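# Stand a glass graduated cylinder upright in the cart tray

## Task

Take the graduated cylinder that sits on the bench with shelves and set it standing upright in the top tray of the cart. At the end its base must sit on the tray's own floor, not on the base of another cylinder, and every other cylinder must still be standing in that tray. The task fails if any cylinder tips over or touches the room floor. The cylinders are glass, so a drop of more than a few centimetres or a hard knock breaks one and fails the task. The cart, pedal bin and stool are movable. Finish with both grippers released and the robot moved away, and the robot itself must not fall or be left tilted.

## Robot and tools

ROBOT: a Rainbow Robotics RB-Y1 in a physics simulator. It has a two-wheel base with two rear casters (0.66 m long, 0.58 m wide, front edge 0.10 m ahead of the wheel axle), a torso whose lower part (the leg) folds, a head with cameras, and two arms (left and right) with parallel grippers. Each arm is rated for 3 kg; weight held far ahead of the wheels can tip the robot forward with nothing to stop it.

FRAMES: the base frame has its origin on the floor midway between the drive wheels, x forward, y to the left, z up. Reported chest, left_hand and right_hand positions are in this frame; a hand point is midway between its finger pads, fingers along the hand's -z, closing along its x. Printed hand positions get less accurate at long reach. Odometry is the base frame at scene start; base_odometry counts wheel turns only, so slips appear as travel. Heading is positive to the left, within -3.142 to 3.142.

execute_actions: argument "actions" is a list holding one action or none (empty = just report state and images). Optional "cameras": list of head_camera, left_wrist_camera, right_wrist_camera or all; omitted, null or ["all"] gives every camera, [] gives none. An action may have:
- "base": exactly one of {"translate_m": d}, a relative straight drive in metres, forward positive, -3 to 3; or {"rotate_rad": d}, a relative turn in place in radians, left/counter-clockwise positive, -3.2 to 3.2. No sideways motion. A command needing over 8.667 s at its top speed is refused.
- "joints": an object of absolute joint targets by name (radians, grippers in metres), not offsets. Ranges: torso_squat_rad 0 to 1.2 (bigger lowers a level chest); torso_shift_rad -0.3 to 0.6 (positive pushes hips forward); torso_pitch_rad -0.2 to 1.4 (positive leans forward); torso_yaw_rad -1.5 to 1.5 (positive left). Per arm (left_/right_ prefix): shoulder_pitch -2.356 to 2.356 (0 hangs, negative swings forward and up); shoulder_roll left 0 to 3.141, right -3.141 to 0 (away from the body lifts the arm sideways); shoulder_yaw -2.094 to 2.094 (positive turns a bent forearm leftward, both arms); elbow -2.617 to 0.01 (0 straight, negative bends forward); forearm_roll -3.141 to 3.141 and hand_roll -2.705 to 2.705 (positive counter-clockwise seen from above on a hanging arm, both arms); wrist_pitch -1.57 to 1.919 (negative tips hand forward); gripper_m 0 to 0.1 (pad gap). head_pan_rad -0.523 to 0.523 (positive left, relative to chest); head_tilt_rad -0.35 to 1.57 (positive looks down). Done tolerance is 0.02 rad, 0.004 m for grippers.
- "speeds": caps for this action, translate_m 0.05 to 0.4 m/s, rotate_rad 0.1 to 1.509 rad/s (default is the top). "min_time_s" 0.1 to 8: minimum duration of each arm and head motion.
Default top speeds: arm joints 1 rad/s (wrist-end joints 1.5), head 1.5, squat and pitch 0.3, shift 0.15, yaw 0.6, grippers 0.1 m/s. All motions start together. Unknown keys or out-of-range values refuse the whole call. Omitted joints may keep pursuing earlier targets without the status showing it.
Torso combos must hold: squat+shift<=1.52; squat-shift+pitch<=1.57; shift+0.5pitch-0.4squat<=0.7; shift+0.3pitch-0.5squat<=0.39, else commanded torso joints stop short with off_target.

wait: {"seconds": 0 to 10}; commands nothing, returns state and images. zoom_image: {"camera", "region": [x0,y0,x1,y1]} in pixels of that camera's latest full image, top-left origin, at most 504x504. finished_scene: {"scene": n} ends the current scene permanently and reports success; the goal must already be met and stable.

RESULTS: base_status and joint_status per motion: done (for the base, wheels turned the commanded amount even if slipping); off_target (resting away from target, maybe still pushing); contact_stop (hit something firm; torso and arms only); time_out; stopped_with_arm (torso halted because an arm contact-stopped); limit_stop_at_own_body (guard stopped before self-contact; move arm and torso apart); limit_stop_at_motor_heat. A stop on one member halts its whole group (torso four joints; each arm's seven) and they hold where they are. "joint command not followed" with a cause line means an arm's targets were withheld by the self/arm-collision check (grippers still act); the robot may retry them later. on_its_own lists uncommanded parts; "held at" is a held target, not a position. A stopped part may still press: back arms off first, then the torso, each in its own action. If both hands hold one object and the torso contact-stops at once with nothing in the way, resend all arm joints at their reported values, then the torso command. A stop in one call skips later motion calls in the same reply.

GRIPPING: command an opening at least 0.005 m under the object's width; off_target is then expected.

CAUTIONS: the base does not stop on hitting furniture and may keep shoving; the bent leg can stick out past the base front, and a leg against furniture can slide the robot back unseen by odometry. Never let the arms strike or press each other, grippers included; the collision check ignores grippers and palms. Joint torque at its load limit (shoulders 63.7, elbow 32.7, wrist-end joints 22.7 N m, load included) freezes the robot 10 s. Holding loads heats motors: MOTOR HOT from 65 °C, brakes at 80 °C (OVER-TEMPERATURE FAULT), after which targets must be resent. The robot holds its last command while you compose replies. Loose objects may occasionally get nudged.

CAMERAS: head_camera 896x504, wrist cameras 644x364, pinhole plus radial distortion; calibration K and T_world_to_cam map the base frame to each camera, with small per-scene errors that grow for wrist cameras at long arm reach.

Each tool is called after "Call:" as name(argument=value, ...), one argument or row to a line, values as JSON.

## Session

Call:
execute_actions(
  actions=[],
)

Scene clock: 0.00 s.
base_odometry: x=+0.000 y=+0.000 heading=+0.000 (m, m, rad; odometry frame)
base_status: not commanded
joint_positions: torso_squat_rad=+0.350 torso_shift_rad=-0.001 torso_pitch_rad=+0.000 torso_yaw_rad=+0.000 left_shoulder_pitch_rad=+0.029 left_shoulder_roll_rad=+0.033 left_shoulder_yaw_rad=-0.056 left_elbow_rad=-0.285 left_forearm_roll_rad=-0.010 left_wrist_pitch_rad=-0.010 left_hand_roll_rad=+0.030 left_gripper_m=+0.099 right_shoulder_pitch_rad=-0.008 right_shoulder_roll_rad=-0.039 right_shoulder_yaw_rad=+0.015 right_elbow_rad=-0.260 right_forearm_roll_rad=+0.047 right_wrist_pitch_rad=-0.034 right_hand_roll_rad=+0.039 right_gripper_m=+0.100 head_pan_rad=-0.001 head_tilt_rad=+0.400
joint_status: not commanded
chest: x=-0.2285 y=+0.0006 z=+1.2475 quat_wxyz=(+1.000, +0.000, +0.000, +0.000) (m; base frame)
left_hand: x=-0.1090 y=+0.2389 z=+0.5731 quat_wxyz=(+0.991, +0.011, -0.133, -0.015) (m; base frame)
right_hand: x=-0.0890 y=-0.2464 z=+0.5771 quat_wxyz=(+0.987, -0.024, -0.149, +0.054) (m; base frame)
pictures: head_camera, left_wrist_camera, right_wrist_camera
Images, in order (width x height): head_camera 896x504, left_wrist_camera 644x364, right_wrist_camera 644x364.

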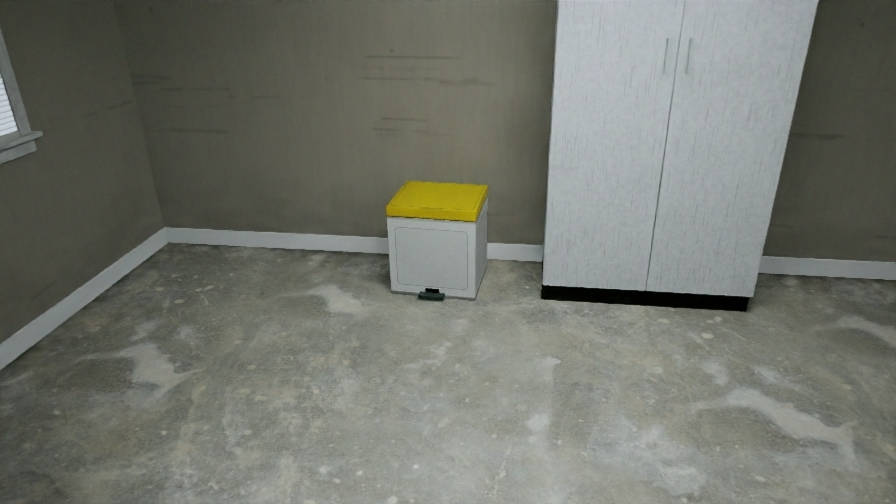

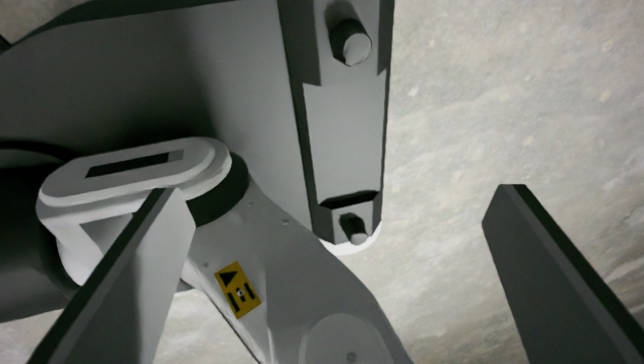

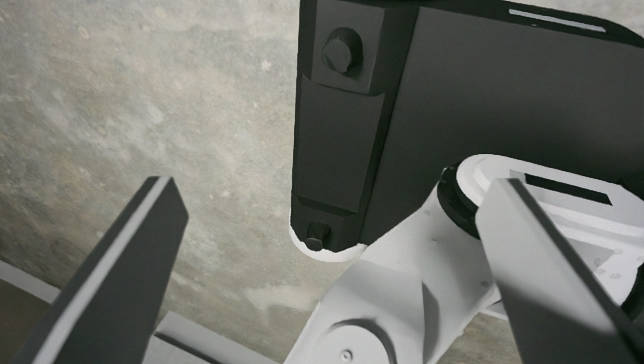

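Call:
execute_actions(
  actions=[
    {"base":{"rotate_rad":-1.4}},
  ],
  cameras=["head_camera"],
)

Call:
execute_actions(
  actions=[
    {"base":{"rotate_rad":-1.4}},
  ],
  cameras=["head_camera"],
)

Scene clock: 9.97 s.
base_odometry: x=+0.000 y=+0.000 heading=-1.399 (m, m, rad; odometry frame)
base_status: done
joint_positions: torso_squat_rad=+0.350 torso_shift_rad=-0.001 torso_pitch_rad=+0.000 torso_yaw_rad=+0.000 left_shoulder_pitch_rad=+0.029 left_shoulder_roll_rad=+0.033 left_shoulder_yaw_rad=-0.056 left_elbow_rad=-0.285 left_forearm_roll_rad=-0.010 left_wrist_pitch_rad=-0.010 left_hand_roll_rad=+0.030 left_gripper_m=+0.099 right_shoulder_pitch_rad=-0.008 right_shoulder_roll_rad=-0.039 right_shoulder_yaw_rad=+0.015 right_elbow_rad=-0.260 right_forearm_roll_rad=+0.047 right_wrist_pitch_rad=-0.034 right_hand_roll_rad=+0.039 right_gripper_m=+0.100 head_pan_rad=-0.001 head_tilt_rad=+0.400
joint_status: not commanded
chest: x=-0.2285 y=+0.0007 z=+1.2475 quat_wxyz=(+1.000, +0.000, +0.000, +0.000) (m; base frame)
left_hand: x=-0.1090 y=+0.2390 z=+0.5730 quat_wxyz=(+0.991, +0.011, -0.133, -0.015) (m; base frame)
right_hand: x=-0.0891 y=-0.2464 z=+0.5771 quat_wxyz=(+0.987, -0.024, -0.149, +0.054) (m; base frame)
pictures: head_camera
camera_calibration (this result's frames):
head_camera: T_world_to_cam=[[-0.0661194, -0.997361, -0.0299981, 0.0344904], [-0.430617, 0.0556418, -0.900818, 1.27673], [0.90011, -0.0466439, -0.433159, 0.76001], [0, 0, 0, 1]] pos_world=[-0.132032, -0.00119022, 1.48034]
Images, in order (width x height): head_camera 896x504.

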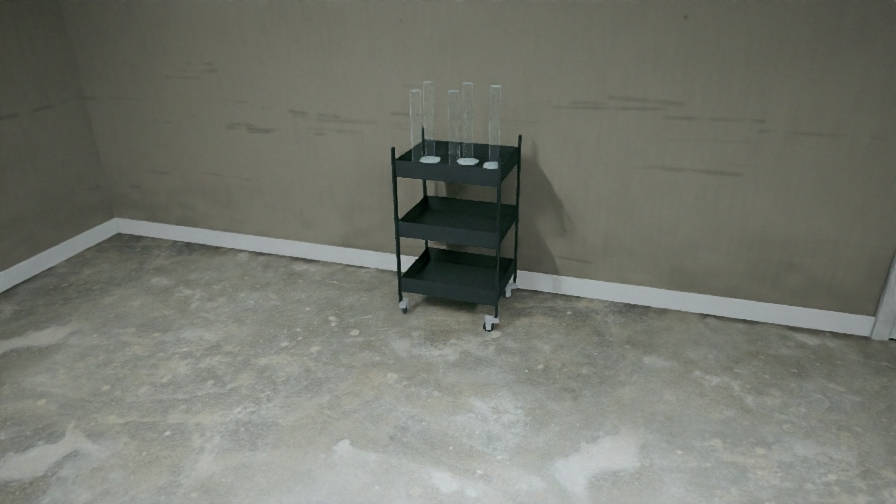

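Scene clock: 13.87 s.
base_odometry: x=+0.000 y=+0.000 heading=-2.799 (m, m, rad; odometry frame)
base_status: done
joint_positions: torso_squat_rad=+0.350 torso_shift_rad=-0.001 torso_pitch_rad=+0.000 torso_yaw_rad=+0.000 left_shoulder_pitch_rad=+0.029 left_shoulder_roll_rad=+0.033 left_shoulder_yaw_rad=-0.056 left_elbow_rad=-0.285 left_forearm_roll_rad=-0.010 left_wrist_pitch_rad=-0.010 left_hand_roll_rad=+0.030 left_gripper_m=+0.099 right_shoulder_pitch_rad=-0.008 right_shoulder_roll_rad=-0.039 right_shoulder_yaw_rad=+0.015 right_elbow_rad=-0.260 right_forearm_roll_rad=+0.047 right_wrist_pitch_rad=-0.034 right_hand_roll_rad=+0.039 right_gripper_m=+0.100 head_pan_rad=-0.001 head_tilt_rad=+0.400
joint_status: not commanded
chest: x=-0.2285 y=+0.0007 z=+1.2475 quat_wxyz=(+1.000, +0.000, +0.000, +0.000) (m; base frame)
left_hand: x=-0.1090 y=+0.2390 z=+0.5730 quat_wxyz=(+0.991, +0.011, -0.133, -0.015) (m; base frame)
right_hand: x=-0.0890 y=-0.2464 z=+0.5771 quat_wxyz=(+0.987, -0.024, -0.149, +0.054) (m; base frame)
pictures: head_camera
camera_calibration (this result's frames):
head_camera: T_world_to_cam=[[-0.0661196, -0.997361, -0.0299879, 0.034481], [-0.430614, 0.0556325, -0.90082, 1.27673], [0.900111, -0.0466487, -0.433156, 0.760009], [0, 0, 0, 1]] pos_world=[-0.132036, -0.00118424, 1.48034]
Images, in order (width x height): head_camera 896x504.

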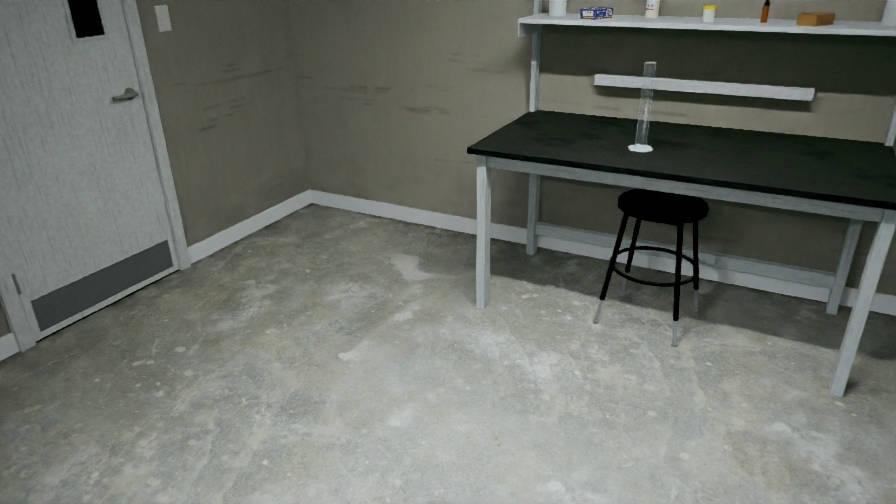

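Call:
execute_actions(
  actions=[
    {"base":{"rotate_rad":-0.137}},
  ],
  cameras=[],
)

Call:
execute_actions(
  actions=[
    {"base":{"translate_m":1.53}},
  ],
  cameras=[],
)

Call:
execute_actions(
  actions=[
    {"base":{"rotate_rad":-0.423},"joints":{"head_tilt_rad":0.7}},
  ],
  cameras=["head_camera"],
)

Scene clock: 44.27 s.
base_odometry: x=+0.000 y=+0.000 heading=-2.935 (m, m, rad; odometry frame)
base_status: done
joint_positions: torso_squat_rad=+0.350 torso_shift_rad=-0.001 torso_pitch_rad=+0.000 torso_yaw_rad=+0.000 left_shoulder_pitch_rad=+0.029 left_shoulder_roll_rad=+0.033 left_shoulder_yaw_rad=-0.056 left_elbow_rad=-0.285 left_forearm_roll_rad=-0.010 left_wrist_pitch_rad=-0.010 left_hand_roll_rad=+0.030 left_gripper_m=+0.099 right_shoulder_pitch_rad=-0.008 right_shoulder_roll_rad=-0.039 right_shoulder_yaw_rad=+0.015 right_elbow_rad=-0.260 right_forearm_roll_rad=+0.047 right_wrist_pitch_rad=-0.034 right_hand_roll_rad=+0.039 right_gripper_m=+0.100 head_pan_rad=-0.001 head_tilt_rad=+0.400
joint_status: not commanded
chest: x=-0.2285 y=+0.0007 z=+1.2475 quat_wxyz=(+1.000, +0.000, +0.000, +0.000) (m; base frame)
left_hand: x=-0.1090 y=+0.2390 z=+0.5730 quat_wxyz=(+0.991, +0.011, -0.133, -0.015) (m; base frame)
right_hand: x=-0.0890 y=-0.2464 z=+0.5771 quat_wxyz=(+0.987, -0.024, -0.149, +0.054) (m; base frame)
pictures: none
No camera images: the call's "cameras" was empty. Leave "cameras" out to get every camera's image.

Scene clock: 49.63 s.
base_odometry: x=-1.498 y=-0.312 heading=-2.936 (m, m, rad; odometry frame)
base_status: done
joint_positions: torso_squat_rad=+0.350 torso_shift_rad=-0.001 torso_pitch_rad=+0.000 torso_yaw_rad=+0.000 left_shoulder_pitch_rad=+0.029 left_shoulder_roll_rad=+0.033 left_shoulder_yaw_rad=-0.056 left_elbow_rad=-0.285 left_forearm_roll_rad=-0.010 left_wrist_pitch_rad=-0.010 left_hand_roll_rad=+0.030 left_gripper_m=+0.099 right_shoulder_pitch_rad=-0.008 right_shoulder_roll_rad=-0.039 right_shoulder_yaw_rad=+0.015 right_elbow_rad=-0.260 right_forearm_roll_rad=+0.047 right_wrist_pitch_rad=-0.034 right_hand_roll_rad=+0.039 right_gripper_m=+0.100 head_pan_rad=-0.001 head_tilt_rad=+0.400
joint_status: not commanded
chest: x=-0.2284 y=+0.0007 z=+1.2475 quat_wxyz=(+1.000, +0.000, +0.000, +0.000) (m; base frame)
left_hand: x=-0.1089 y=+0.2390 z=+0.5730 quat_wxyz=(+0.991, +0.011, -0.133, -0.015) (m; base frame)
right_hand: x=-0.0890 y=-0.2464 z=+0.5771 quat_wxyz=(+0.987, -0.024, -0.149, +0.054) (m; base frame)
pictures: none
No camera images: the call's "cameras" was empty. Leave "cameras" out to get every camera's image.

Scene clock: 51.83 s.
base_odometry: x=-1.497 y=-0.312 heading=+2.925 (m, m, rad; odometry frame)
base_status: done
joint_positions: torso_squat_rad=+0.350 torso_shift_rad=-0.001 torso_pitch_rad=+0.000 torso_yaw_rad=+0.000 left_shoulder_pitch_rad=+0.029 left_shoulder_roll_rad=+0.033 left_shoulder_yaw_rad=-0.056 left_elbow_rad=-0.285 left_forearm_roll_rad=-0.010 left_wrist_pitch_rad=-0.010 left_hand_roll_rad=+0.030 left_gripper_m=+0.099 right_shoulder_pitch_rad=-0.008 right_shoulder_roll_rad=-0.039 right_shoulder_yaw_rad=+0.015 right_elbow_rad=-0.260 right_forearm_roll_rad=+0.047 right_wrist_pitch_rad=-0.034 right_hand_roll_rad=+0.039 right_gripper_m=+0.100 head_pan_rad=-0.001 head_tilt_rad=+0.700
joint_status: all done
chest: x=-0.2284 y=+0.0007 z=+1.2475 quat_wxyz=(+1.000, +0.000, +0.000, +0.000) (m; base frame)
left_hand: x=-0.1089 y=+0.2390 z=+0.5730 quat_wxyz=(+0.991, +0.011, -0.133, -0.015) (m; base frame)
right_hand: x=-0.0890 y=-0.2464 z=+0.5771 quat_wxyz=(+0.987, -0.024, -0.149, +0.054) (m; base frame)
pictures: head_camera
camera_calibration (this result's frames):
head_camera: T_world_to_cam=[[-0.0721754, -0.99735, -0.00919378, 0.003165], [-0.677416, 0.0557841, -0.733482, 0.983584], [0.732051, -0.0467114, -0.679647, 1.08206], [0, 0, 0, 1]] pos_world=[-0.125596, -0.00116745, 1.45689]
Images, in order (width x height): head_camera 896x504.

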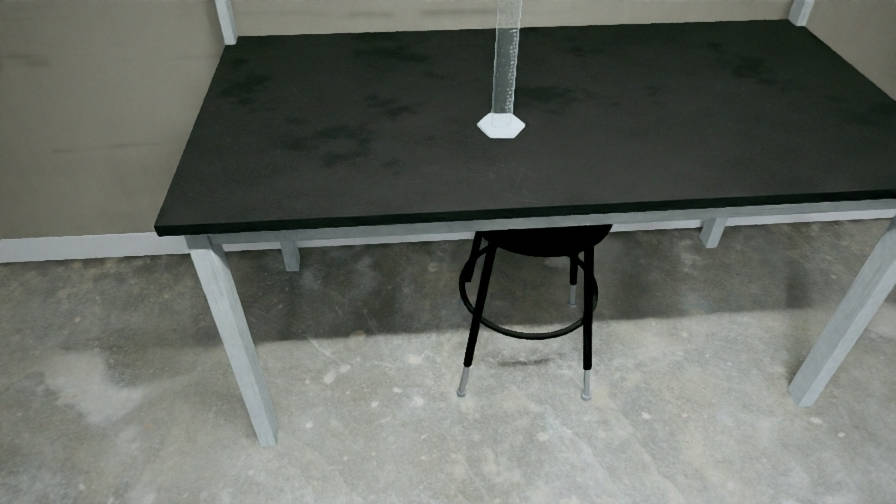

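Call:
execute_actions(
  actions=[
    {"joints":{"right_shoulder_pitch_rad":-0.3,"right_elbow_rad":-1.2,"right_wrist_pitch_rad":-0.07,"right_hand_roll_rad":1.57,"right_shoulder_roll_rad":-0.05,"right_shoulder_yaw_rad":0,"right_forearm_roll_rad":0}},
  ],
  cameras=[],
)

Scene clock: 67.13 s.
base_odometry: x=-1.497 y=-0.312 heading=+2.925 (m, m, rad; odometry frame)
base_status: not commanded
joint_positions: torso_squat_rad=+0.350 torso_shift_rad=-0.001 torso_pitch_rad=+0.000 torso_yaw_rad=+0.000 left_shoulder_pitch_rad=+0.029 left_shoulder_roll_rad=+0.033 left_shoulder_yaw_rad=-0.056 left_elbow_rad=-0.285 left_forearm_roll_rad=-0.010 left_wrist_pitch_rad=-0.010 left_hand_roll_rad=+0.030 left_gripper_m=+0.099 right_shoulder_pitch_rad=-0.300 right_shoulder_roll_rad=-0.050 right_shoulder_yaw_rad=+0.000 right_elbow_rad=-1.200 right_forearm_roll_rad=+0.000 right_wrist_pitch_rad=-0.070 right_hand_roll_rad=+1.570 right_gripper_m=+0.100 head_pan_rad=-0.001 head_tilt_rad=+0.700
joint_status: all done
chest: x=-0.2285 y=+0.0007 z=+1.2475 quat_wxyz=(+1.000, +0.000, +0.000, +0.000) (m; base frame)
left_hand: x=-0.1090 y=+0.2389 z=+0.5730 quat_wxyz=(+0.991, +0.011, -0.133, -0.015) (m; base frame)
right_hand: x=+0.3606 y=-0.1872 z=+1.0143 quat_wxyz=(+0.466, -0.489, -0.502, +0.541) (m; base frame)
pictures: none
No camera images: the call's "cameras" was empty. Leave "cameras" out to get every camera's image.

Call:
execute_actions(
  actions=[
    {"base":{"translate_m":0.5},"joints":{"torso_squat_rad":0.6,"head_tilt_rad":0.9}},
  ],
  cameras=["head_camera","right_wrist_camera"],
)

Scene clock: 75.50 s.
base_odometry: x=-1.986 y=-0.204 heading=+2.924 (m, m, rad; odometry frame)
base_status: done
joint_positions: torso_squat_rad=+0.600 torso_shift_rad=-0.001 torso_pitch_rad=+0.000 torso_yaw_rad=+0.000 left_shoulder_pitch_rad=+0.029 left_shoulder_roll_rad=+0.033 left_shoulder_yaw_rad=-0.056 left_elbow_rad=-0.285 left_forearm_roll_rad=-0.010 left_wrist_pitch_rad=-0.010 left_hand_roll_rad=+0.030 left_gripper_m=+0.099 right_shoulder_pitch_rad=-0.300 right_shoulder_roll_rad=-0.050 right_shoulder_yaw_rad=+0.000 right_elbow_rad=-1.200 right_forearm_roll_rad=+0.000 right_wrist_pitch_rad=-0.070 right_hand_roll_rad=+1.570 right_gripper_m=+0.100 head_pan_rad=-0.001 head_tilt_rad=+0.900
joint_status: all done
chest: x=-0.2284 y=+0.0007 z=+1.1677 quat_wxyz=(+1.000, +0.000, +0.000, +0.000) (m; base frame)
left_hand: x=-0.1088 y=+0.2389 z=+0.4932 quat_wxyz=(+0.991, +0.011, -0.133, -0.015) (m; base frame)
right_hand: x=+0.3606 y=-0.1873 z=+0.9343 quat_wxyz=(+0.466, -0.489, -0.501, +0.541) (m; base frame)
pictures: head_camera, right_wrist_camera
camera_calibration (this result's frames):
head_camera: T_world_to_cam=[[-0.0726625, -0.997343, 0.0052673, -0.0175087], [-0.80963, 0.0559007, -0.584273, 0.693712], [0.582426, -0.0467193, -0.81154, 1.17731], [0, 0, 0, 1]] pos_world=[-0.125318, -0.00123811, 1.36084]
right_wrist_camera: T_world_to_cam=[[0.0892069, -0.994012, 0.0631064, -0.271449], [-0.680955, -0.107105, -0.72445, 0.932695], [0.726871, 0.0216533, -0.686432, 0.474446], [0, 0, 0, 1]] pos_world=[0.314477, -0.1802, 1.0185]
Images, in order (width x height): head_camera 896x504, right_wrist_camera 644x364.

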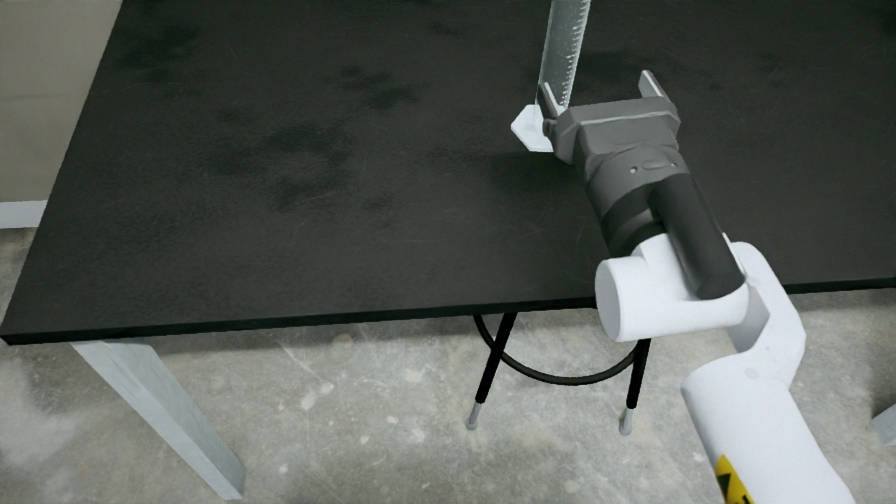

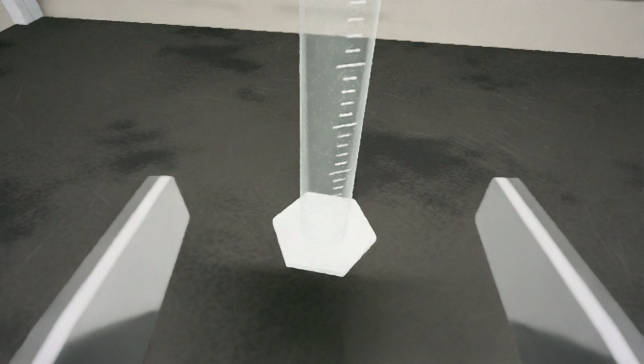

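Centered between the fingers; driving the last stretch.

Call:
execute_actions(
  actions=[
    {"base":{"translate_m":0.17},"speeds":{"translate_m":0.1}},
  ],
  cameras=["head_camera","right_wrist_camera"],
)

Scene clock: 80.80 s.
base_odometry: x=-2.152 y=-0.167 heading=+2.923 (m, m, rad; odometry frame)
base_status: done
joint_positions: torso_squat_rad=+0.600 torso_shift_rad=-0.001 torso_pitch_rad=+0.000 torso_yaw_rad=+0.000 left_shoulder_pitch_rad=+0.029 left_shoulder_roll_rad=+0.033 left_shoulder_yaw_rad=-0.056 left_elbow_rad=-0.285 left_forearm_roll_rad=-0.010 left_wrist_pitch_rad=-0.010 left_hand_roll_rad=+0.030 left_gripper_m=+0.099 right_shoulder_pitch_rad=-0.300 right_shoulder_roll_rad=-0.050 right_shoulder_yaw_rad=+0.000 right_elbow_rad=-1.200 right_forearm_roll_rad=+0.000 right_wrist_pitch_rad=-0.070 right_hand_roll_rad=+1.570 right_gripper_m=+0.100 head_pan_rad=-0.001 head_tilt_rad=+0.900
joint_status: not commanded
chest: x=-0.2284 y=+0.0007 z=+1.1677 quat_wxyz=(+1.000, +0.000, +0.000, +0.000) (m; base frame)
left_hand: x=-0.1089 y=+0.2389 z=+0.4932 quat_wxyz=(+0.991, +0.011, -0.133, -0.015) (m; base frame)
right_hand: x=+0.3606 y=-0.1873 z=+0.9343 quat_wxyz=(+0.466, -0.489, -0.501, +0.541) (m; base frame)
pictures: head_camera, right_wrist_camera
camera_calibration (this result's frames):
head_camera: T_world_to_cam=[[-0.0726623, -0.997343, 0.00526477, -0.017508], [-0.809608, 0.0559003, -0.584303, 0.693723], [0.582457, -0.0467193, -0.811518, 1.17731], [0, 0, 0, 1]] pos_world=[-0.125358, -0.00123794, 1.36084]
right_wrist_camera: T_world_to_cam=[[0.0891963, -0.994013, 0.0631077, -0.271449], [-0.680947, -0.107098, -0.72446, 0.932682], [0.726881, 0.0216462, -0.686422, 0.474458], [0, 0, 0, 1]] pos_world=[0.314445, -0.180206, 1.0185]
Images, in order (width x height): head_camera 896x504, right_wrist_camera 644x364.

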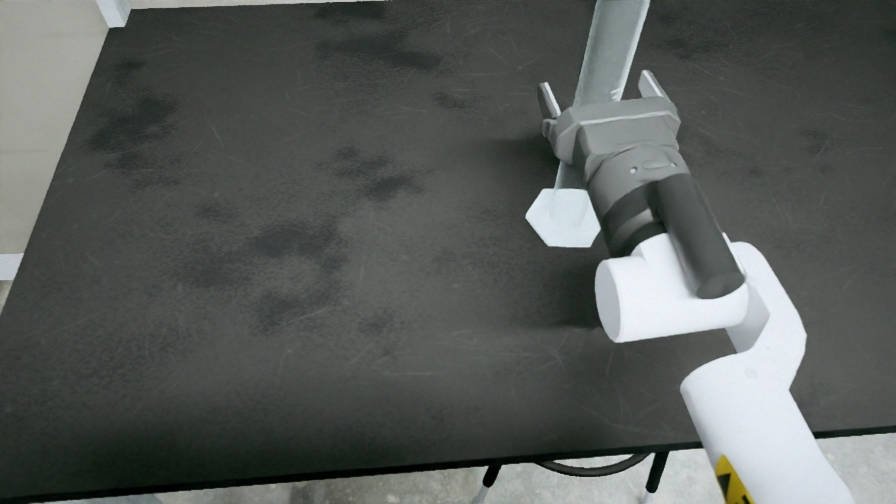

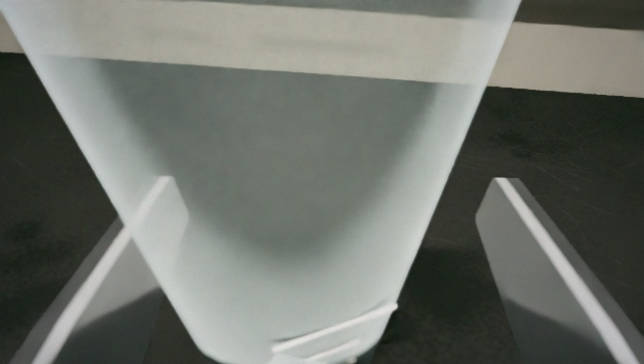

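Call:
execute_actions(
  actions=[
    {"joints":{"right_gripper_m":0.02}},
  ],
  cameras=[],
)

Call:
execute_actions(
  actions=[
    {"joints":{"torso_squat_rad":0.1}},
  ],
  cameras=["head_camera"],
)

Scene clock: 86.37 s.
base_odometry: x=-2.152 y=-0.167 heading=+2.923 (m, m, rad; odometry frame)
base_status: not commanded
joint_positions: torso_squat_rad=+0.600 torso_shift_rad=-0.001 torso_pitch_rad=+0.000 torso_yaw_rad=+0.000 left_shoulder_pitch_rad=+0.029 left_shoulder_roll_rad=+0.033 left_shoulder_yaw_rad=-0.056 left_elbow_rad=-0.285 left_forearm_roll_rad=-0.010 left_wrist_pitch_rad=-0.010 left_hand_roll_rad=+0.030 left_gripper_m=+0.099 right_shoulder_pitch_rad=-0.300 right_shoulder_roll_rad=-0.050 right_shoulder_yaw_rad=+0.000 right_elbow_rad=-1.200 right_forearm_roll_rad=+0.000 right_wrist_pitch_rad=-0.070 right_hand_roll_rad=+1.570 right_gripper_m=+0.043 head_pan_rad=-0.001 head_tilt_rad=+0.900
joint_status: right_gripper_m off_target (ended at +0.043, target +0.020)
chest: x=-0.2284 y=+0.0007 z=+1.1677 quat_wxyz=(+1.000, +0.000, +0.000, +0.000) (m; base frame)
left_hand: x=-0.1089 y=+0.2389 z=+0.4932 quat_wxyz=(+0.991, +0.011, -0.133, -0.015) (m; base frame)
right_hand: x=+0.3606 y=-0.1873 z=+0.9344 quat_wxyz=(+0.466, -0.489, -0.502, +0.541) (m; base frame)
pictures: none
No camera images: the call's "cameras" was empty. Leave "cameras" out to get every camera's image.

Scene clock: 88.90 s.
base_odometry: x=-2.152 y=-0.167 heading=+2.923 (m, m, rad; odometry frame)
base_status: not commanded
joint_positions: torso_squat_rad=+0.100 torso_shift_rad=-0.001 torso_pitch_rad=+0.000 torso_yaw_rad=+0.000 left_shoulder_pitch_rad=+0.029 left_shoulder_roll_rad=+0.033 left_shoulder_yaw_rad=-0.056 left_elbow_rad=-0.285 left_forearm_roll_rad=-0.010 left_wrist_pitch_rad=-0.010 left_hand_roll_rad=+0.030 left_gripper_m=+0.099 right_shoulder_pitch_rad=-0.300 right_shoulder_roll_rad=-0.050 right_shoulder_yaw_rad=+0.000 right_elbow_rad=-1.200 right_forearm_roll_rad=+0.000 right_wrist_pitch_rad=-0.070 right_hand_roll_rad=+1.570 right_gripper_m=+0.043 head_pan_rad=-0.001 head_tilt_rad=+0.900
joint_status: all done
chest: x=-0.2284 y=+0.0008 z=+1.2864 quat_wxyz=(+1.000, +0.000, +0.000, +0.000) (m; base frame)
left_hand: x=-0.1090 y=+0.2390 z=+0.6120 quat_wxyz=(+0.991, +0.011, -0.133, -0.015) (m; base frame)
right_hand: x=+0.3605 y=-0.1872 z=+1.0527 quat_wxyz=(+0.466, -0.489, -0.501, +0.541) (m; base frame)
pictures: head_camera
camera_calibration (this result's frames):
head_camera: T_world_to_cam=[[-0.0726616, -0.997343, 0.00527968, -0.0180474], [-0.809729, 0.0559007, -0.584135, 0.76289], [0.582288, -0.0467193, -0.811639, 1.27379], [0, 0, 0, 1]] pos_world=[-0.125291, -0.00113484, 1.47959]
Images, in order (width x height): head_camera 896x504.

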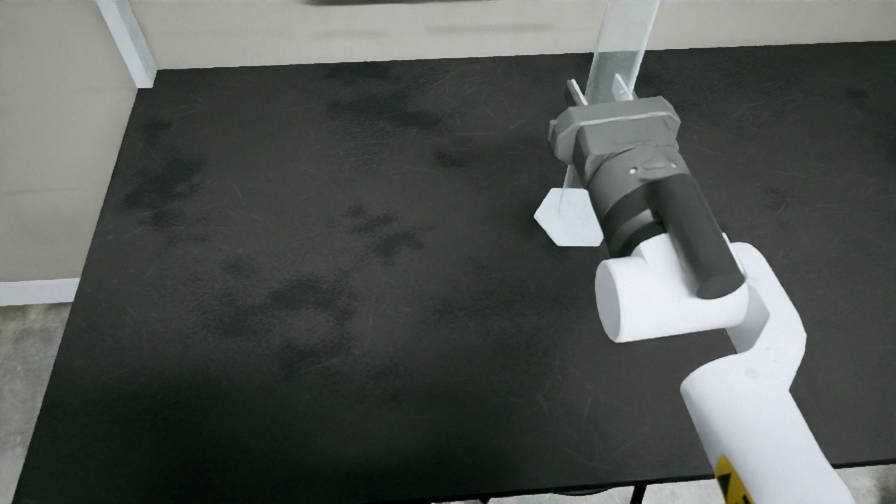

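Call:
execute_actions(
  actions=[
    {"base":{"translate_m":-0.3}},
  ],
  cameras=[],
)

Call:
execute_actions(
  actions=[
    {"base":{"rotate_rad":2.955}},
  ],
  cameras=[],
)

Call:
execute_actions(
  actions=[
    {"base":{"translate_m":2.76}},
  ],
  cameras=[],
)

Call:
execute_actions(
  actions=[
    {"base":{"rotate_rad":-1.475},"joints":{"head_tilt_rad":0.6}},
  ],
  cameras=["head_camera"],
)

Scene clock: 103.83 s.
base_odometry: x=-1.859 y=-0.232 heading=+2.921 (m, m, rad; odometry frame)
base_status: done
joint_positions: torso_squat_rad=+0.100 torso_shift_rad=-0.001 torso_pitch_rad=+0.000 torso_yaw_rad=+0.000 left_shoulder_pitch_rad=+0.029 left_shoulder_roll_rad=+0.033 left_shoulder_yaw_rad=-0.056 left_elbow_rad=-0.285 left_forearm_roll_rad=-0.010 left_wrist_pitch_rad=-0.010 left_hand_roll_rad=+0.030 left_gripper_m=+0.099 right_shoulder_pitch_rad=-0.300 right_shoulder_roll_rad=-0.050 right_shoulder_yaw_rad=+0.000 right_elbow_rad=-1.200 right_forearm_roll_rad=+0.000 right_wrist_pitch_rad=-0.070 right_hand_roll_rad=+1.570 right_gripper_m=+0.043 head_pan_rad=-0.001 head_tilt_rad=+0.900
joint_status: not commanded
chest: x=-0.2285 y=+0.0007 z=+1.2864 quat_wxyz=(+1.000, +0.000, +0.000, +0.000) (m; base frame)
left_hand: x=-0.1091 y=+0.2390 z=+0.6120 quat_wxyz=(+0.991, +0.011, -0.133, -0.015) (m; base frame)
right_hand: x=+0.3603 y=-0.1873 z=+1.0528 quat_wxyz=(+0.466, -0.489, -0.501, +0.541) (m; base frame)
pictures: none
No camera images: the call's "cameras" was empty. Leave "cameras" out to get every camera's image.

Scene clock: 109.27 s.
base_odometry: x=-1.859 y=-0.232 heading=-0.408 (m, m, rad; odometry frame)
base_status: done
joint_positions: torso_squat_rad=+0.100 torso_shift_rad=-0.001 torso_pitch_rad=+0.000 torso_yaw_rad=+0.000 left_shoulder_pitch_rad=+0.029 left_shoulder_roll_rad=+0.033 left_shoulder_yaw_rad=-0.056 left_elbow_rad=-0.285 left_forearm_roll_rad=-0.010 left_wrist_pitch_rad=-0.010 left_hand_roll_rad=+0.030 left_gripper_m=+0.099 right_shoulder_pitch_rad=-0.300 right_shoulder_roll_rad=-0.050 right_shoulder_yaw_rad=+0.000 right_elbow_rad=-1.200 right_forearm_roll_rad=+0.000 right_wrist_pitch_rad=-0.070 right_hand_roll_rad=+1.570 right_gripper_m=+0.043 head_pan_rad=-0.001 head_tilt_rad=+0.900
joint_status: not commanded
chest: x=-0.2286 y=+0.0007 z=+1.2864 quat_wxyz=(+1.000, +0.000, +0.000, +0.000) (m; base frame)
left_hand: x=-0.1091 y=+0.2390 z=+0.6120 quat_wxyz=(+0.991, +0.011, -0.133, -0.015) (m; base frame)
right_hand: x=+0.3603 y=-0.1873 z=+1.0528 quat_wxyz=(+0.466, -0.489, -0.501, +0.541) (m; base frame)
pictures: none
No camera images: the call's "cameras" was empty. Leave "cameras" out to get every camera's image.

Scene clock: 117.83 s.
base_odometry: x=+0.676 y=-1.325 heading=-0.407 (m, m, rad; odometry frame)
base_status: done
joint_positions: torso_squat_rad=+0.100 torso_shift_rad=-0.001 torso_pitch_rad=+0.000 torso_yaw_rad=+0.000 left_shoulder_pitch_rad=+0.029 left_shoulder_roll_rad=+0.033 left_shoulder_yaw_rad=-0.056 left_elbow_rad=-0.285 left_forearm_roll_rad=-0.010 left_wrist_pitch_rad=-0.010 left_hand_roll_rad=+0.030 left_gripper_m=+0.099 right_shoulder_pitch_rad=-0.300 right_shoulder_roll_rad=-0.050 right_shoulder_yaw_rad=+0.000 right_elbow_rad=-1.200 right_forearm_roll_rad=+0.000 right_wrist_pitch_rad=-0.070 right_hand_roll_rad=+1.570 right_gripper_m=+0.043 head_pan_rad=-0.001 head_tilt_rad=+0.900
joint_status: not commanded
chest: x=-0.2284 y=+0.0007 z=+1.2864 quat_wxyz=(+1.000, +0.000, +0.000, +0.000) (m; base frame)
left_hand: x=-0.1090 y=+0.2390 z=+0.6120 quat_wxyz=(+0.991, +0.011, -0.133, -0.015) (m; base frame)
right_hand: x=+0.3604 y=-0.1873 z=+1.0527 quat_wxyz=(+0.466, -0.489, -0.501, +0.541) (m; base frame)
pictures: none
No camera images: the call's "cameras" was empty. Leave "cameras" out to get every camera's image.

Scene clock: 121.73 s.
base_odometry: x=+0.676 y=-1.325 heading=-1.881 (m, m, rad; odometry frame)
base_status: done
joint_positions: torso_squat_rad=+0.100 torso_shift_rad=-0.001 torso_pitch_rad=+0.000 torso_yaw_rad=+0.000 left_shoulder_pitch_rad=+0.029 left_shoulder_roll_rad=+0.033 left_shoulder_yaw_rad=-0.056 left_elbow_rad=-0.285 left_forearm_roll_rad=-0.010 left_wrist_pitch_rad=-0.010 left_hand_roll_rad=+0.030 left_gripper_m=+0.099 right_shoulder_pitch_rad=-0.300 right_shoulder_roll_rad=-0.050 right_shoulder_yaw_rad=+0.000 right_elbow_rad=-1.200 right_forearm_roll_rad=+0.000 right_wrist_pitch_rad=-0.070 right_hand_roll_rad=+1.570 right_gripper_m=+0.043 head_pan_rad=-0.001 head_tilt_rad=+0.600
joint_status: all done
chest: x=-0.2285 y=+0.0007 z=+1.2864 quat_wxyz=(+1.000, +0.000, +0.000, +0.000) (m; base frame)
left_hand: x=-0.1090 y=+0.2390 z=+0.6120 quat_wxyz=(+0.991, +0.011, -0.133, -0.015) (m; base frame)
right_hand: x=+0.3604 y=-0.1873 z=+1.0527 quat_wxyz=(+0.466, -0.489, -0.501, +0.541) (m; base frame)
pictures: head_camera
camera_calibration (this result's frames):
head_camera: T_world_to_cam=[[-0.0708318, -0.997354, -0.0163534, 0.0144307], [-0.600844, 0.0557468, -0.79742, 1.12299], [0.796222, -0.0466569, -0.603203, 1.00819], [0, 0, 0, 1]] pos_world=[-0.126974, -0.001172, 1.50387]
Images, in order (width x height): head_camera 896x504.

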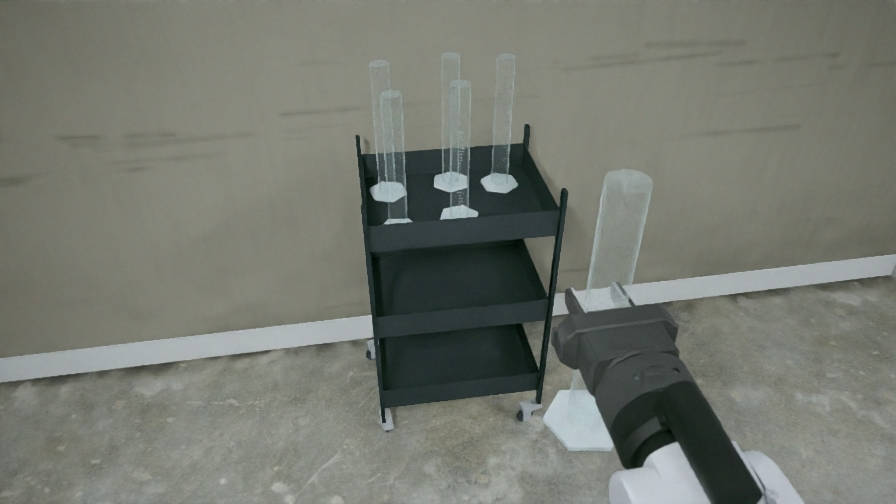

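Call:
execute_actions(
  actions=[
    {"base":{"translate_m":0.79},"joints":{"torso_yaw_rad":-0.07,"head_tilt_rad":0.9}},
  ],
  cameras=["head_camera"],
)

Scene clock: 144.93 s.
base_odometry: x=+0.434 y=-2.077 heading=-1.882 (m, m, rad; odometry frame)
base_status: done
joint_positions: torso_squat_rad=+0.100 torso_shift_rad=-0.001 torso_pitch_rad=+0.000 torso_yaw_rad=-0.070 left_shoulder_pitch_rad=+0.029 left_shoulder_roll_rad=+0.033 left_shoulder_yaw_rad=-0.056 left_elbow_rad=-0.285 left_forearm_roll_rad=-0.010 left_wrist_pitch_rad=-0.010 left_hand_roll_rad=+0.030 left_gripper_m=+0.099 right_shoulder_pitch_rad=-0.300 right_shoulder_roll_rad=-0.050 right_shoulder_yaw_rad=+0.000 right_elbow_rad=-1.200 right_forearm_roll_rad=+0.000 right_wrist_pitch_rad=-0.070 right_hand_roll_rad=+1.570 right_gripper_m=+0.043 head_pan_rad=-0.001 head_tilt_rad=+0.900
joint_status: all done
chest: x=-0.2284 y=+0.0007 z=+1.2864 quat_wxyz=(+0.999, +0.000, +0.000, -0.035) (m; base frame)
left_hand: x=-0.0925 y=+0.2300 z=+0.6120 quat_wxyz=(+0.990, +0.006, -0.133, -0.050) (m; base frame)
right_hand: x=+0.3458 y=-0.2282 z=+1.0527 quat_wxyz=(+0.485, -0.506, -0.484, +0.524) (m; base frame)
pictures: head_camera
camera_calibration (this result's frames):
head_camera: T_world_to_cam=[[-0.142478, -0.989784, 0.00519712, -0.0339361], [-0.803704, 0.112624, -0.584273, 0.764371], [0.577719, -0.0874228, -0.81154, 1.27267], [0, 0, 0, 1]] pos_world=[-0.125756, -0.00841496, 1.47961]
Images, in order (width x height): head_camera 896x504.

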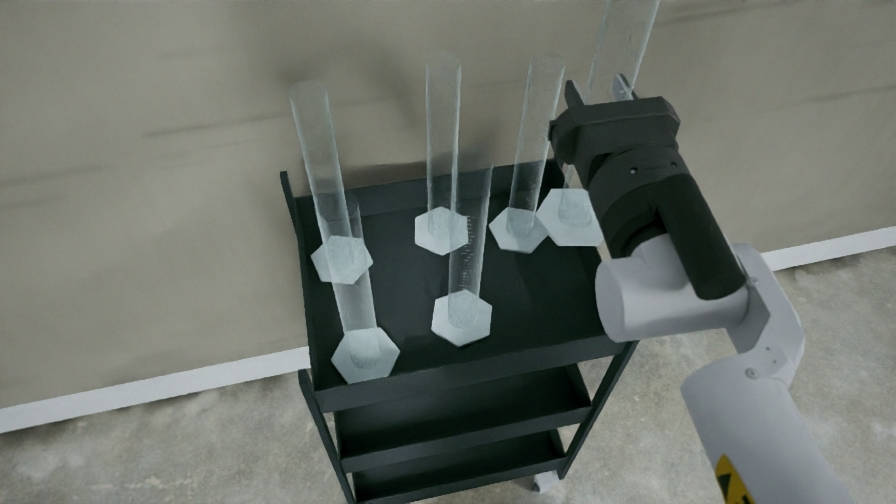

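Call:
execute_actions(
  actions=[
    {"base":{"translate_m":0.03},"joints":{"torso_squat_rad":0.65}},
  ],
  cameras=["head_camera"],
)

Scene clock: 153.77 s.
base_odometry: x=+0.425 y=-2.105 heading=-1.883 (m, m, rad; odometry frame)
base_status: done
joint_positions: torso_squat_rad=+0.650 torso_shift_rad=-0.001 torso_pitch_rad=+0.000 torso_yaw_rad=-0.070 left_shoulder_pitch_rad=+0.029 left_shoulder_roll_rad=+0.033 left_shoulder_yaw_rad=-0.056 left_elbow_rad=-0.285 left_forearm_roll_rad=-0.010 left_wrist_pitch_rad=-0.010 left_hand_roll_rad=+0.030 left_gripper_m=+0.099 right_shoulder_pitch_rad=-0.300 right_shoulder_roll_rad=-0.050 right_shoulder_yaw_rad=+0.000 right_elbow_rad=-1.200 right_forearm_roll_rad=+0.000 right_wrist_pitch_rad=-0.070 right_hand_roll_rad=+1.570 right_gripper_m=+0.043 head_pan_rad=-0.001 head_tilt_rad=+0.900
joint_status: all done
chest: x=-0.2285 y=+0.0006 z=+1.1472 quat_wxyz=(+0.999, +0.000, +0.000, -0.035) (m; base frame)
left_hand: x=-0.0923 y=+0.2299 z=+0.4728 quat_wxyz=(+0.990, +0.006, -0.133, -0.050) (m; base frame)
right_hand: x=+0.3458 y=-0.2283 z=+0.9136 quat_wxyz=(+0.485, -0.507, -0.484, +0.524) (m; base frame)
pictures: head_camera
camera_calibration (this result's frames):
head_camera: T_world_to_cam=[[-0.142478, -0.989784, 0.00516356, -0.0332971], [-0.803574, 0.112625, -0.584452, 0.683215], [0.5779, -0.0874212, -0.811412, 1.15958], [0, 0, 0, 1]] pos_world=[-0.125851, -0.00853221, 1.34037]
Images, in order (width x height): head_camera 896x504.

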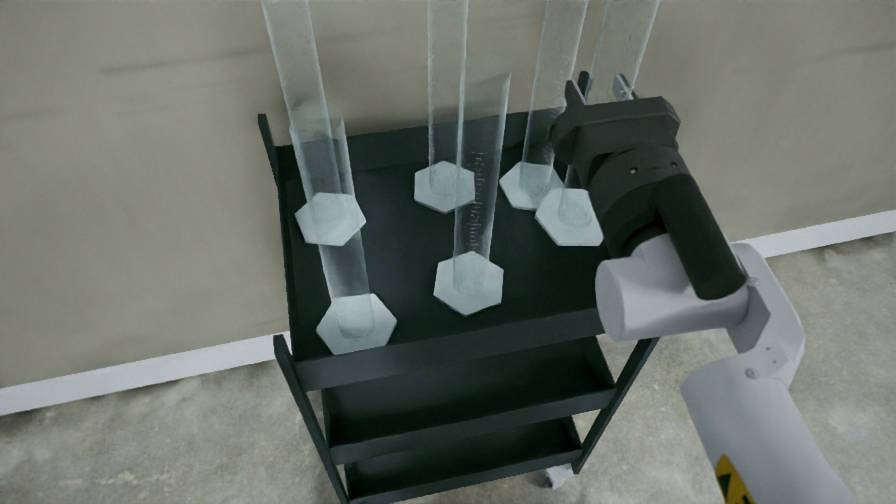

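Call:
execute_actions(
  actions=[
    {"base":{"translate_m":-0.04}},
  ],
  cameras=[],
)

Call:
execute_actions(
  actions=[
    {"joints":{"torso_squat_rad":0.79}},
  ],
  cameras=["head_camera"],
)

Scene clock: 161.27 s.
base_odometry: x=+0.437 y=-2.067 heading=-1.882 (m, m, rad; odometry frame)
base_status: done
joint_positions: torso_squat_rad=+0.650 torso_shift_rad=-0.001 torso_pitch_rad=+0.000 torso_yaw_rad=-0.070 left_shoulder_pitch_rad=+0.029 left_shoulder_roll_rad=+0.033 left_shoulder_yaw_rad=-0.056 left_elbow_rad=-0.285 left_forearm_roll_rad=-0.010 left_wrist_pitch_rad=-0.010 left_hand_roll_rad=+0.030 left_gripper_m=+0.099 right_shoulder_pitch_rad=-0.300 right_shoulder_roll_rad=-0.050 right_shoulder_yaw_rad=+0.000 right_elbow_rad=-1.200 right_forearm_roll_rad=+0.000 right_wrist_pitch_rad=-0.070 right_hand_roll_rad=+1.570 right_gripper_m=+0.043 head_pan_rad=-0.001 head_tilt_rad=+0.900
joint_status: not commanded
chest: x=-0.2284 y=+0.0006 z=+1.1472 quat_wxyz=(+0.999, +0.000, +0.000, -0.035) (m; base frame)
left_hand: x=-0.0925 y=+0.2299 z=+0.4728 quat_wxyz=(+0.990, +0.006, -0.133, -0.050) (m; base frame)
right_hand: x=+0.3458 y=-0.2283 z=+0.9135 quat_wxyz=(+0.485, -0.506, -0.484, +0.524) (m; base frame)
pictures: none
No camera images: the call's "cameras" was empty. Leave "cameras" out to get every camera's image.

Scene clock: 162.53 s.
base_odometry: x=+0.437 y=-2.067 heading=-1.882 (m, m, rad; odometry frame)
base_status: not commanded
joint_positions: torso_squat_rad=+0.790 torso_shift_rad=-0.001 torso_pitch_rad=+0.000 torso_yaw_rad=-0.070 left_shoulder_pitch_rad=+0.029 left_shoulder_roll_rad=+0.033 left_shoulder_yaw_rad=-0.056 left_elbow_rad=-0.285 left_forearm_roll_rad=-0.010 left_wrist_pitch_rad=-0.010 left_hand_roll_rad=+0.030 left_gripper_m=+0.099 right_shoulder_pitch_rad=-0.300 right_shoulder_roll_rad=-0.050 right_shoulder_yaw_rad=+0.000 right_elbow_rad=-1.200 right_forearm_roll_rad=+0.000 right_wrist_pitch_rad=-0.070 right_hand_roll_rad=+1.570 right_gripper_m=+0.043 head_pan_rad=-0.001 head_tilt_rad=+0.900
joint_status: all done
chest: x=-0.2284 y=+0.0005 z=+1.0826 quat_wxyz=(+0.999, +0.000, +0.000, -0.035) (m; base frame)
left_hand: x=-0.0924 y=+0.2299 z=+0.4082 quat_wxyz=(+0.990, +0.006, -0.133, -0.050) (m; base frame)
right_hand: x=+0.3458 y=-0.2284 z=+0.8490 quat_wxyz=(+0.485, -0.506, -0.484, +0.524) (m; base frame)
pictures: head_camera
camera_calibration (this result's frames):
head_camera: T_world_to_cam=[[-0.142479, -0.989784, 0.00516273, -0.0330112], [-0.80357, 0.112625, -0.584457, 0.64552], [0.577905, -0.0874213, -0.811408, 1.10716], [0, 0, 0, 1]] pos_world=[-0.125815, -0.00858641, 1.27581]
Images, in order (width x height): head_camera 896x504.

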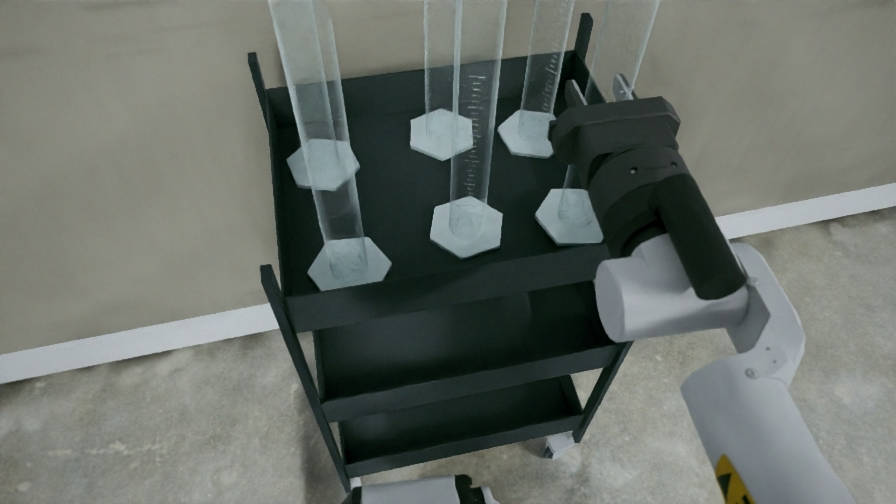

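Position is clear; lowering slightly and releasing.

Call:
execute_actions(
  actions=[
    {"joints":{"torso_squat_rad":0.82}},
  ],
  cameras=[],
)

Call:
execute_actions(
  actions=[
    {"joints":{"right_gripper_m":0.07}},
  ],
  cameras=[],
)

Call:
execute_actions(
  actions=[
    {"base":{"translate_m":-0.4},"speeds":{"translate_m":0.15}},
  ],
  cameras=["head_camera"],
)

Scene clock: 172.83 s.
base_odometry: x=+0.437 y=-2.067 heading=-1.882 (m, m, rad; odometry frame)
base_status: not commanded
joint_positions: torso_squat_rad=+0.820 torso_shift_rad=-0.001 torso_pitch_rad=-0.001 torso_yaw_rad=-0.070 left_shoulder_pitch_rad=+0.029 left_shoulder_roll_rad=+0.033 left_shoulder_yaw_rad=-0.056 left_elbow_rad=-0.285 left_forearm_roll_rad=-0.010 left_wrist_pitch_rad=-0.010 left_hand_roll_rad=+0.030 left_gripper_m=+0.099 right_shoulder_pitch_rad=-0.300 right_shoulder_roll_rad=-0.050 right_shoulder_yaw_rad=+0.000 right_elbow_rad=-1.201 right_forearm_roll_rad=+0.000 right_wrist_pitch_rad=-0.070 right_hand_roll_rad=+1.570 right_gripper_m=+0.043 head_pan_rad=-0.001 head_tilt_rad=+0.900
joint_status: all done
chest: x=-0.2285 y=+0.0005 z=+1.0675 quat_wxyz=(+0.999, +0.000, +0.000, -0.035) (m; base frame)
left_hand: x=-0.0924 y=+0.2299 z=+0.3931 quat_wxyz=(+0.990, +0.006, -0.133, -0.050) (m; base frame)
right_hand: x=+0.3460 y=-0.2283 z=+0.8347 quat_wxyz=(+0.484, -0.507, -0.484, +0.524) (m; base frame)
pictures: none
No camera images: the call's "cameras" was empty. Leave "cameras" out to get every camera's image.

Scene clock: 173.83 s.
base_odometry: x=+0.437 y=-2.067 heading=-1.882 (m, m, rad; odometry frame)
base_status: not commanded
joint_positions: torso_squat_rad=+0.820 torso_shift_rad=-0.001 torso_pitch_rad=-0.001 torso_yaw_rad=-0.070 left_shoulder_pitch_rad=+0.029 left_shoulder_roll_rad=+0.033 left_shoulder_yaw_rad=-0.056 left_elbow_rad=-0.285 left_forearm_roll_rad=-0.010 left_wrist_pitch_rad=-0.010 left_hand_roll_rad=+0.030 left_gripper_m=+0.099 right_shoulder_pitch_rad=-0.300 right_shoulder_roll_rad=-0.050 right_shoulder_yaw_rad=+0.000 right_elbow_rad=-1.200 right_forearm_roll_rad=+0.000 right_wrist_pitch_rad=-0.070 right_hand_roll_rad=+1.570 right_gripper_m=+0.070 head_pan_rad=-0.001 head_tilt_rad=+0.900
joint_status: all done
chest: x=-0.2285 y=+0.0005 z=+1.0675 quat_wxyz=(+0.999, +0.000, +0.000, -0.035) (m; base frame)
left_hand: x=-0.0924 y=+0.2299 z=+0.3931 quat_wxyz=(+0.990, +0.006, -0.133, -0.050) (m; base frame)
right_hand: x=+0.3460 y=-0.2283 z=+0.8345 quat_wxyz=(+0.484, -0.507, -0.484, +0.524) (m; base frame)
pictures: none
No camera images: the call's "cameras" was empty. Leave "cameras" out to get every camera's image.

Scene clock: 177.27 s.
base_odometry: x=+0.560 y=-1.686 heading=-1.884 (m, m, rad; odometry frame)
base_status: done
joint_positions: torso_squat_rad=+0.820 torso_shift_rad=-0.001 torso_pitch_rad=+0.000 torso_yaw_rad=-0.070 left_shoulder_pitch_rad=+0.029 left_shoulder_roll_rad=+0.033 left_shoulder_yaw_rad=-0.056 left_elbow_rad=-0.285 left_forearm_roll_rad=-0.010 left_wrist_pitch_rad=-0.010 left_hand_roll_rad=+0.030 left_gripper_m=+0.099 right_shoulder_pitch_rad=-0.300 right_shoulder_roll_rad=-0.050 right_shoulder_yaw_rad=+0.000 right_elbow_rad=-1.200 right_forearm_roll_rad=+0.000 right_wrist_pitch_rad=-0.070 right_hand_roll_rad=+1.570 right_gripper_m=+0.070 head_pan_rad=-0.001 head_tilt_rad=+0.900
joint_status: not commanded
chest: x=-0.2285 y=+0.0005 z=+1.0675 quat_wxyz=(+0.999, +0.000, +0.000, -0.035) (m; base frame)
left_hand: x=-0.0924 y=+0.2298 z=+0.3931 quat_wxyz=(+0.990, +0.006, -0.133, -0.050) (m; base frame)
right_hand: x=+0.3459 y=-0.2284 z=+0.8343 quat_wxyz=(+0.484, -0.507, -0.484, +0.524) (m; base frame)
pictures: head_camera
camera_calibration (this result's frames):
head_camera: T_world_to_cam=[[-0.142479, -0.989784, 0.00515857, -0.0329447], [-0.803553, 0.112624, -0.584482, 0.636682], [0.57793, -0.0874213, -0.81139, 1.09487], [0, 0, 0, 1]] pos_world=[-0.125845, -0.00859911, 1.26067]
Images, in order (width x height): head_camera 896x504.

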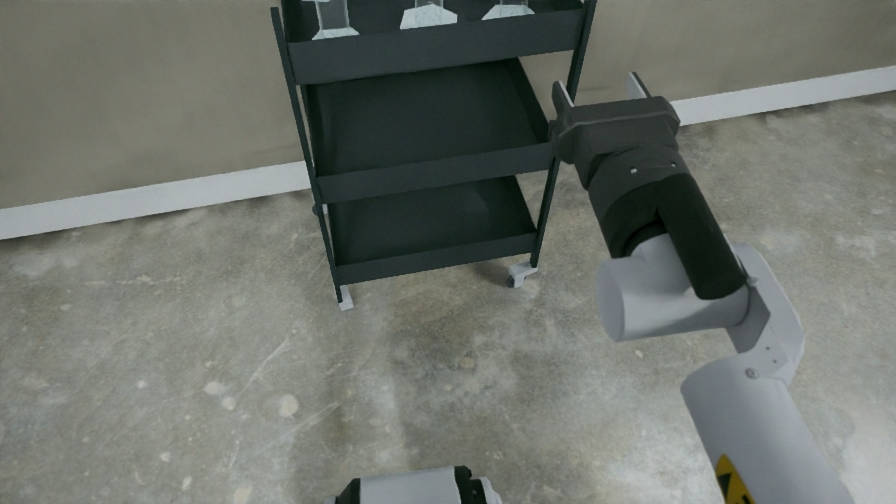

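Call:
finished_scene(
  scene=1,
)

The scene is finished: the task was done.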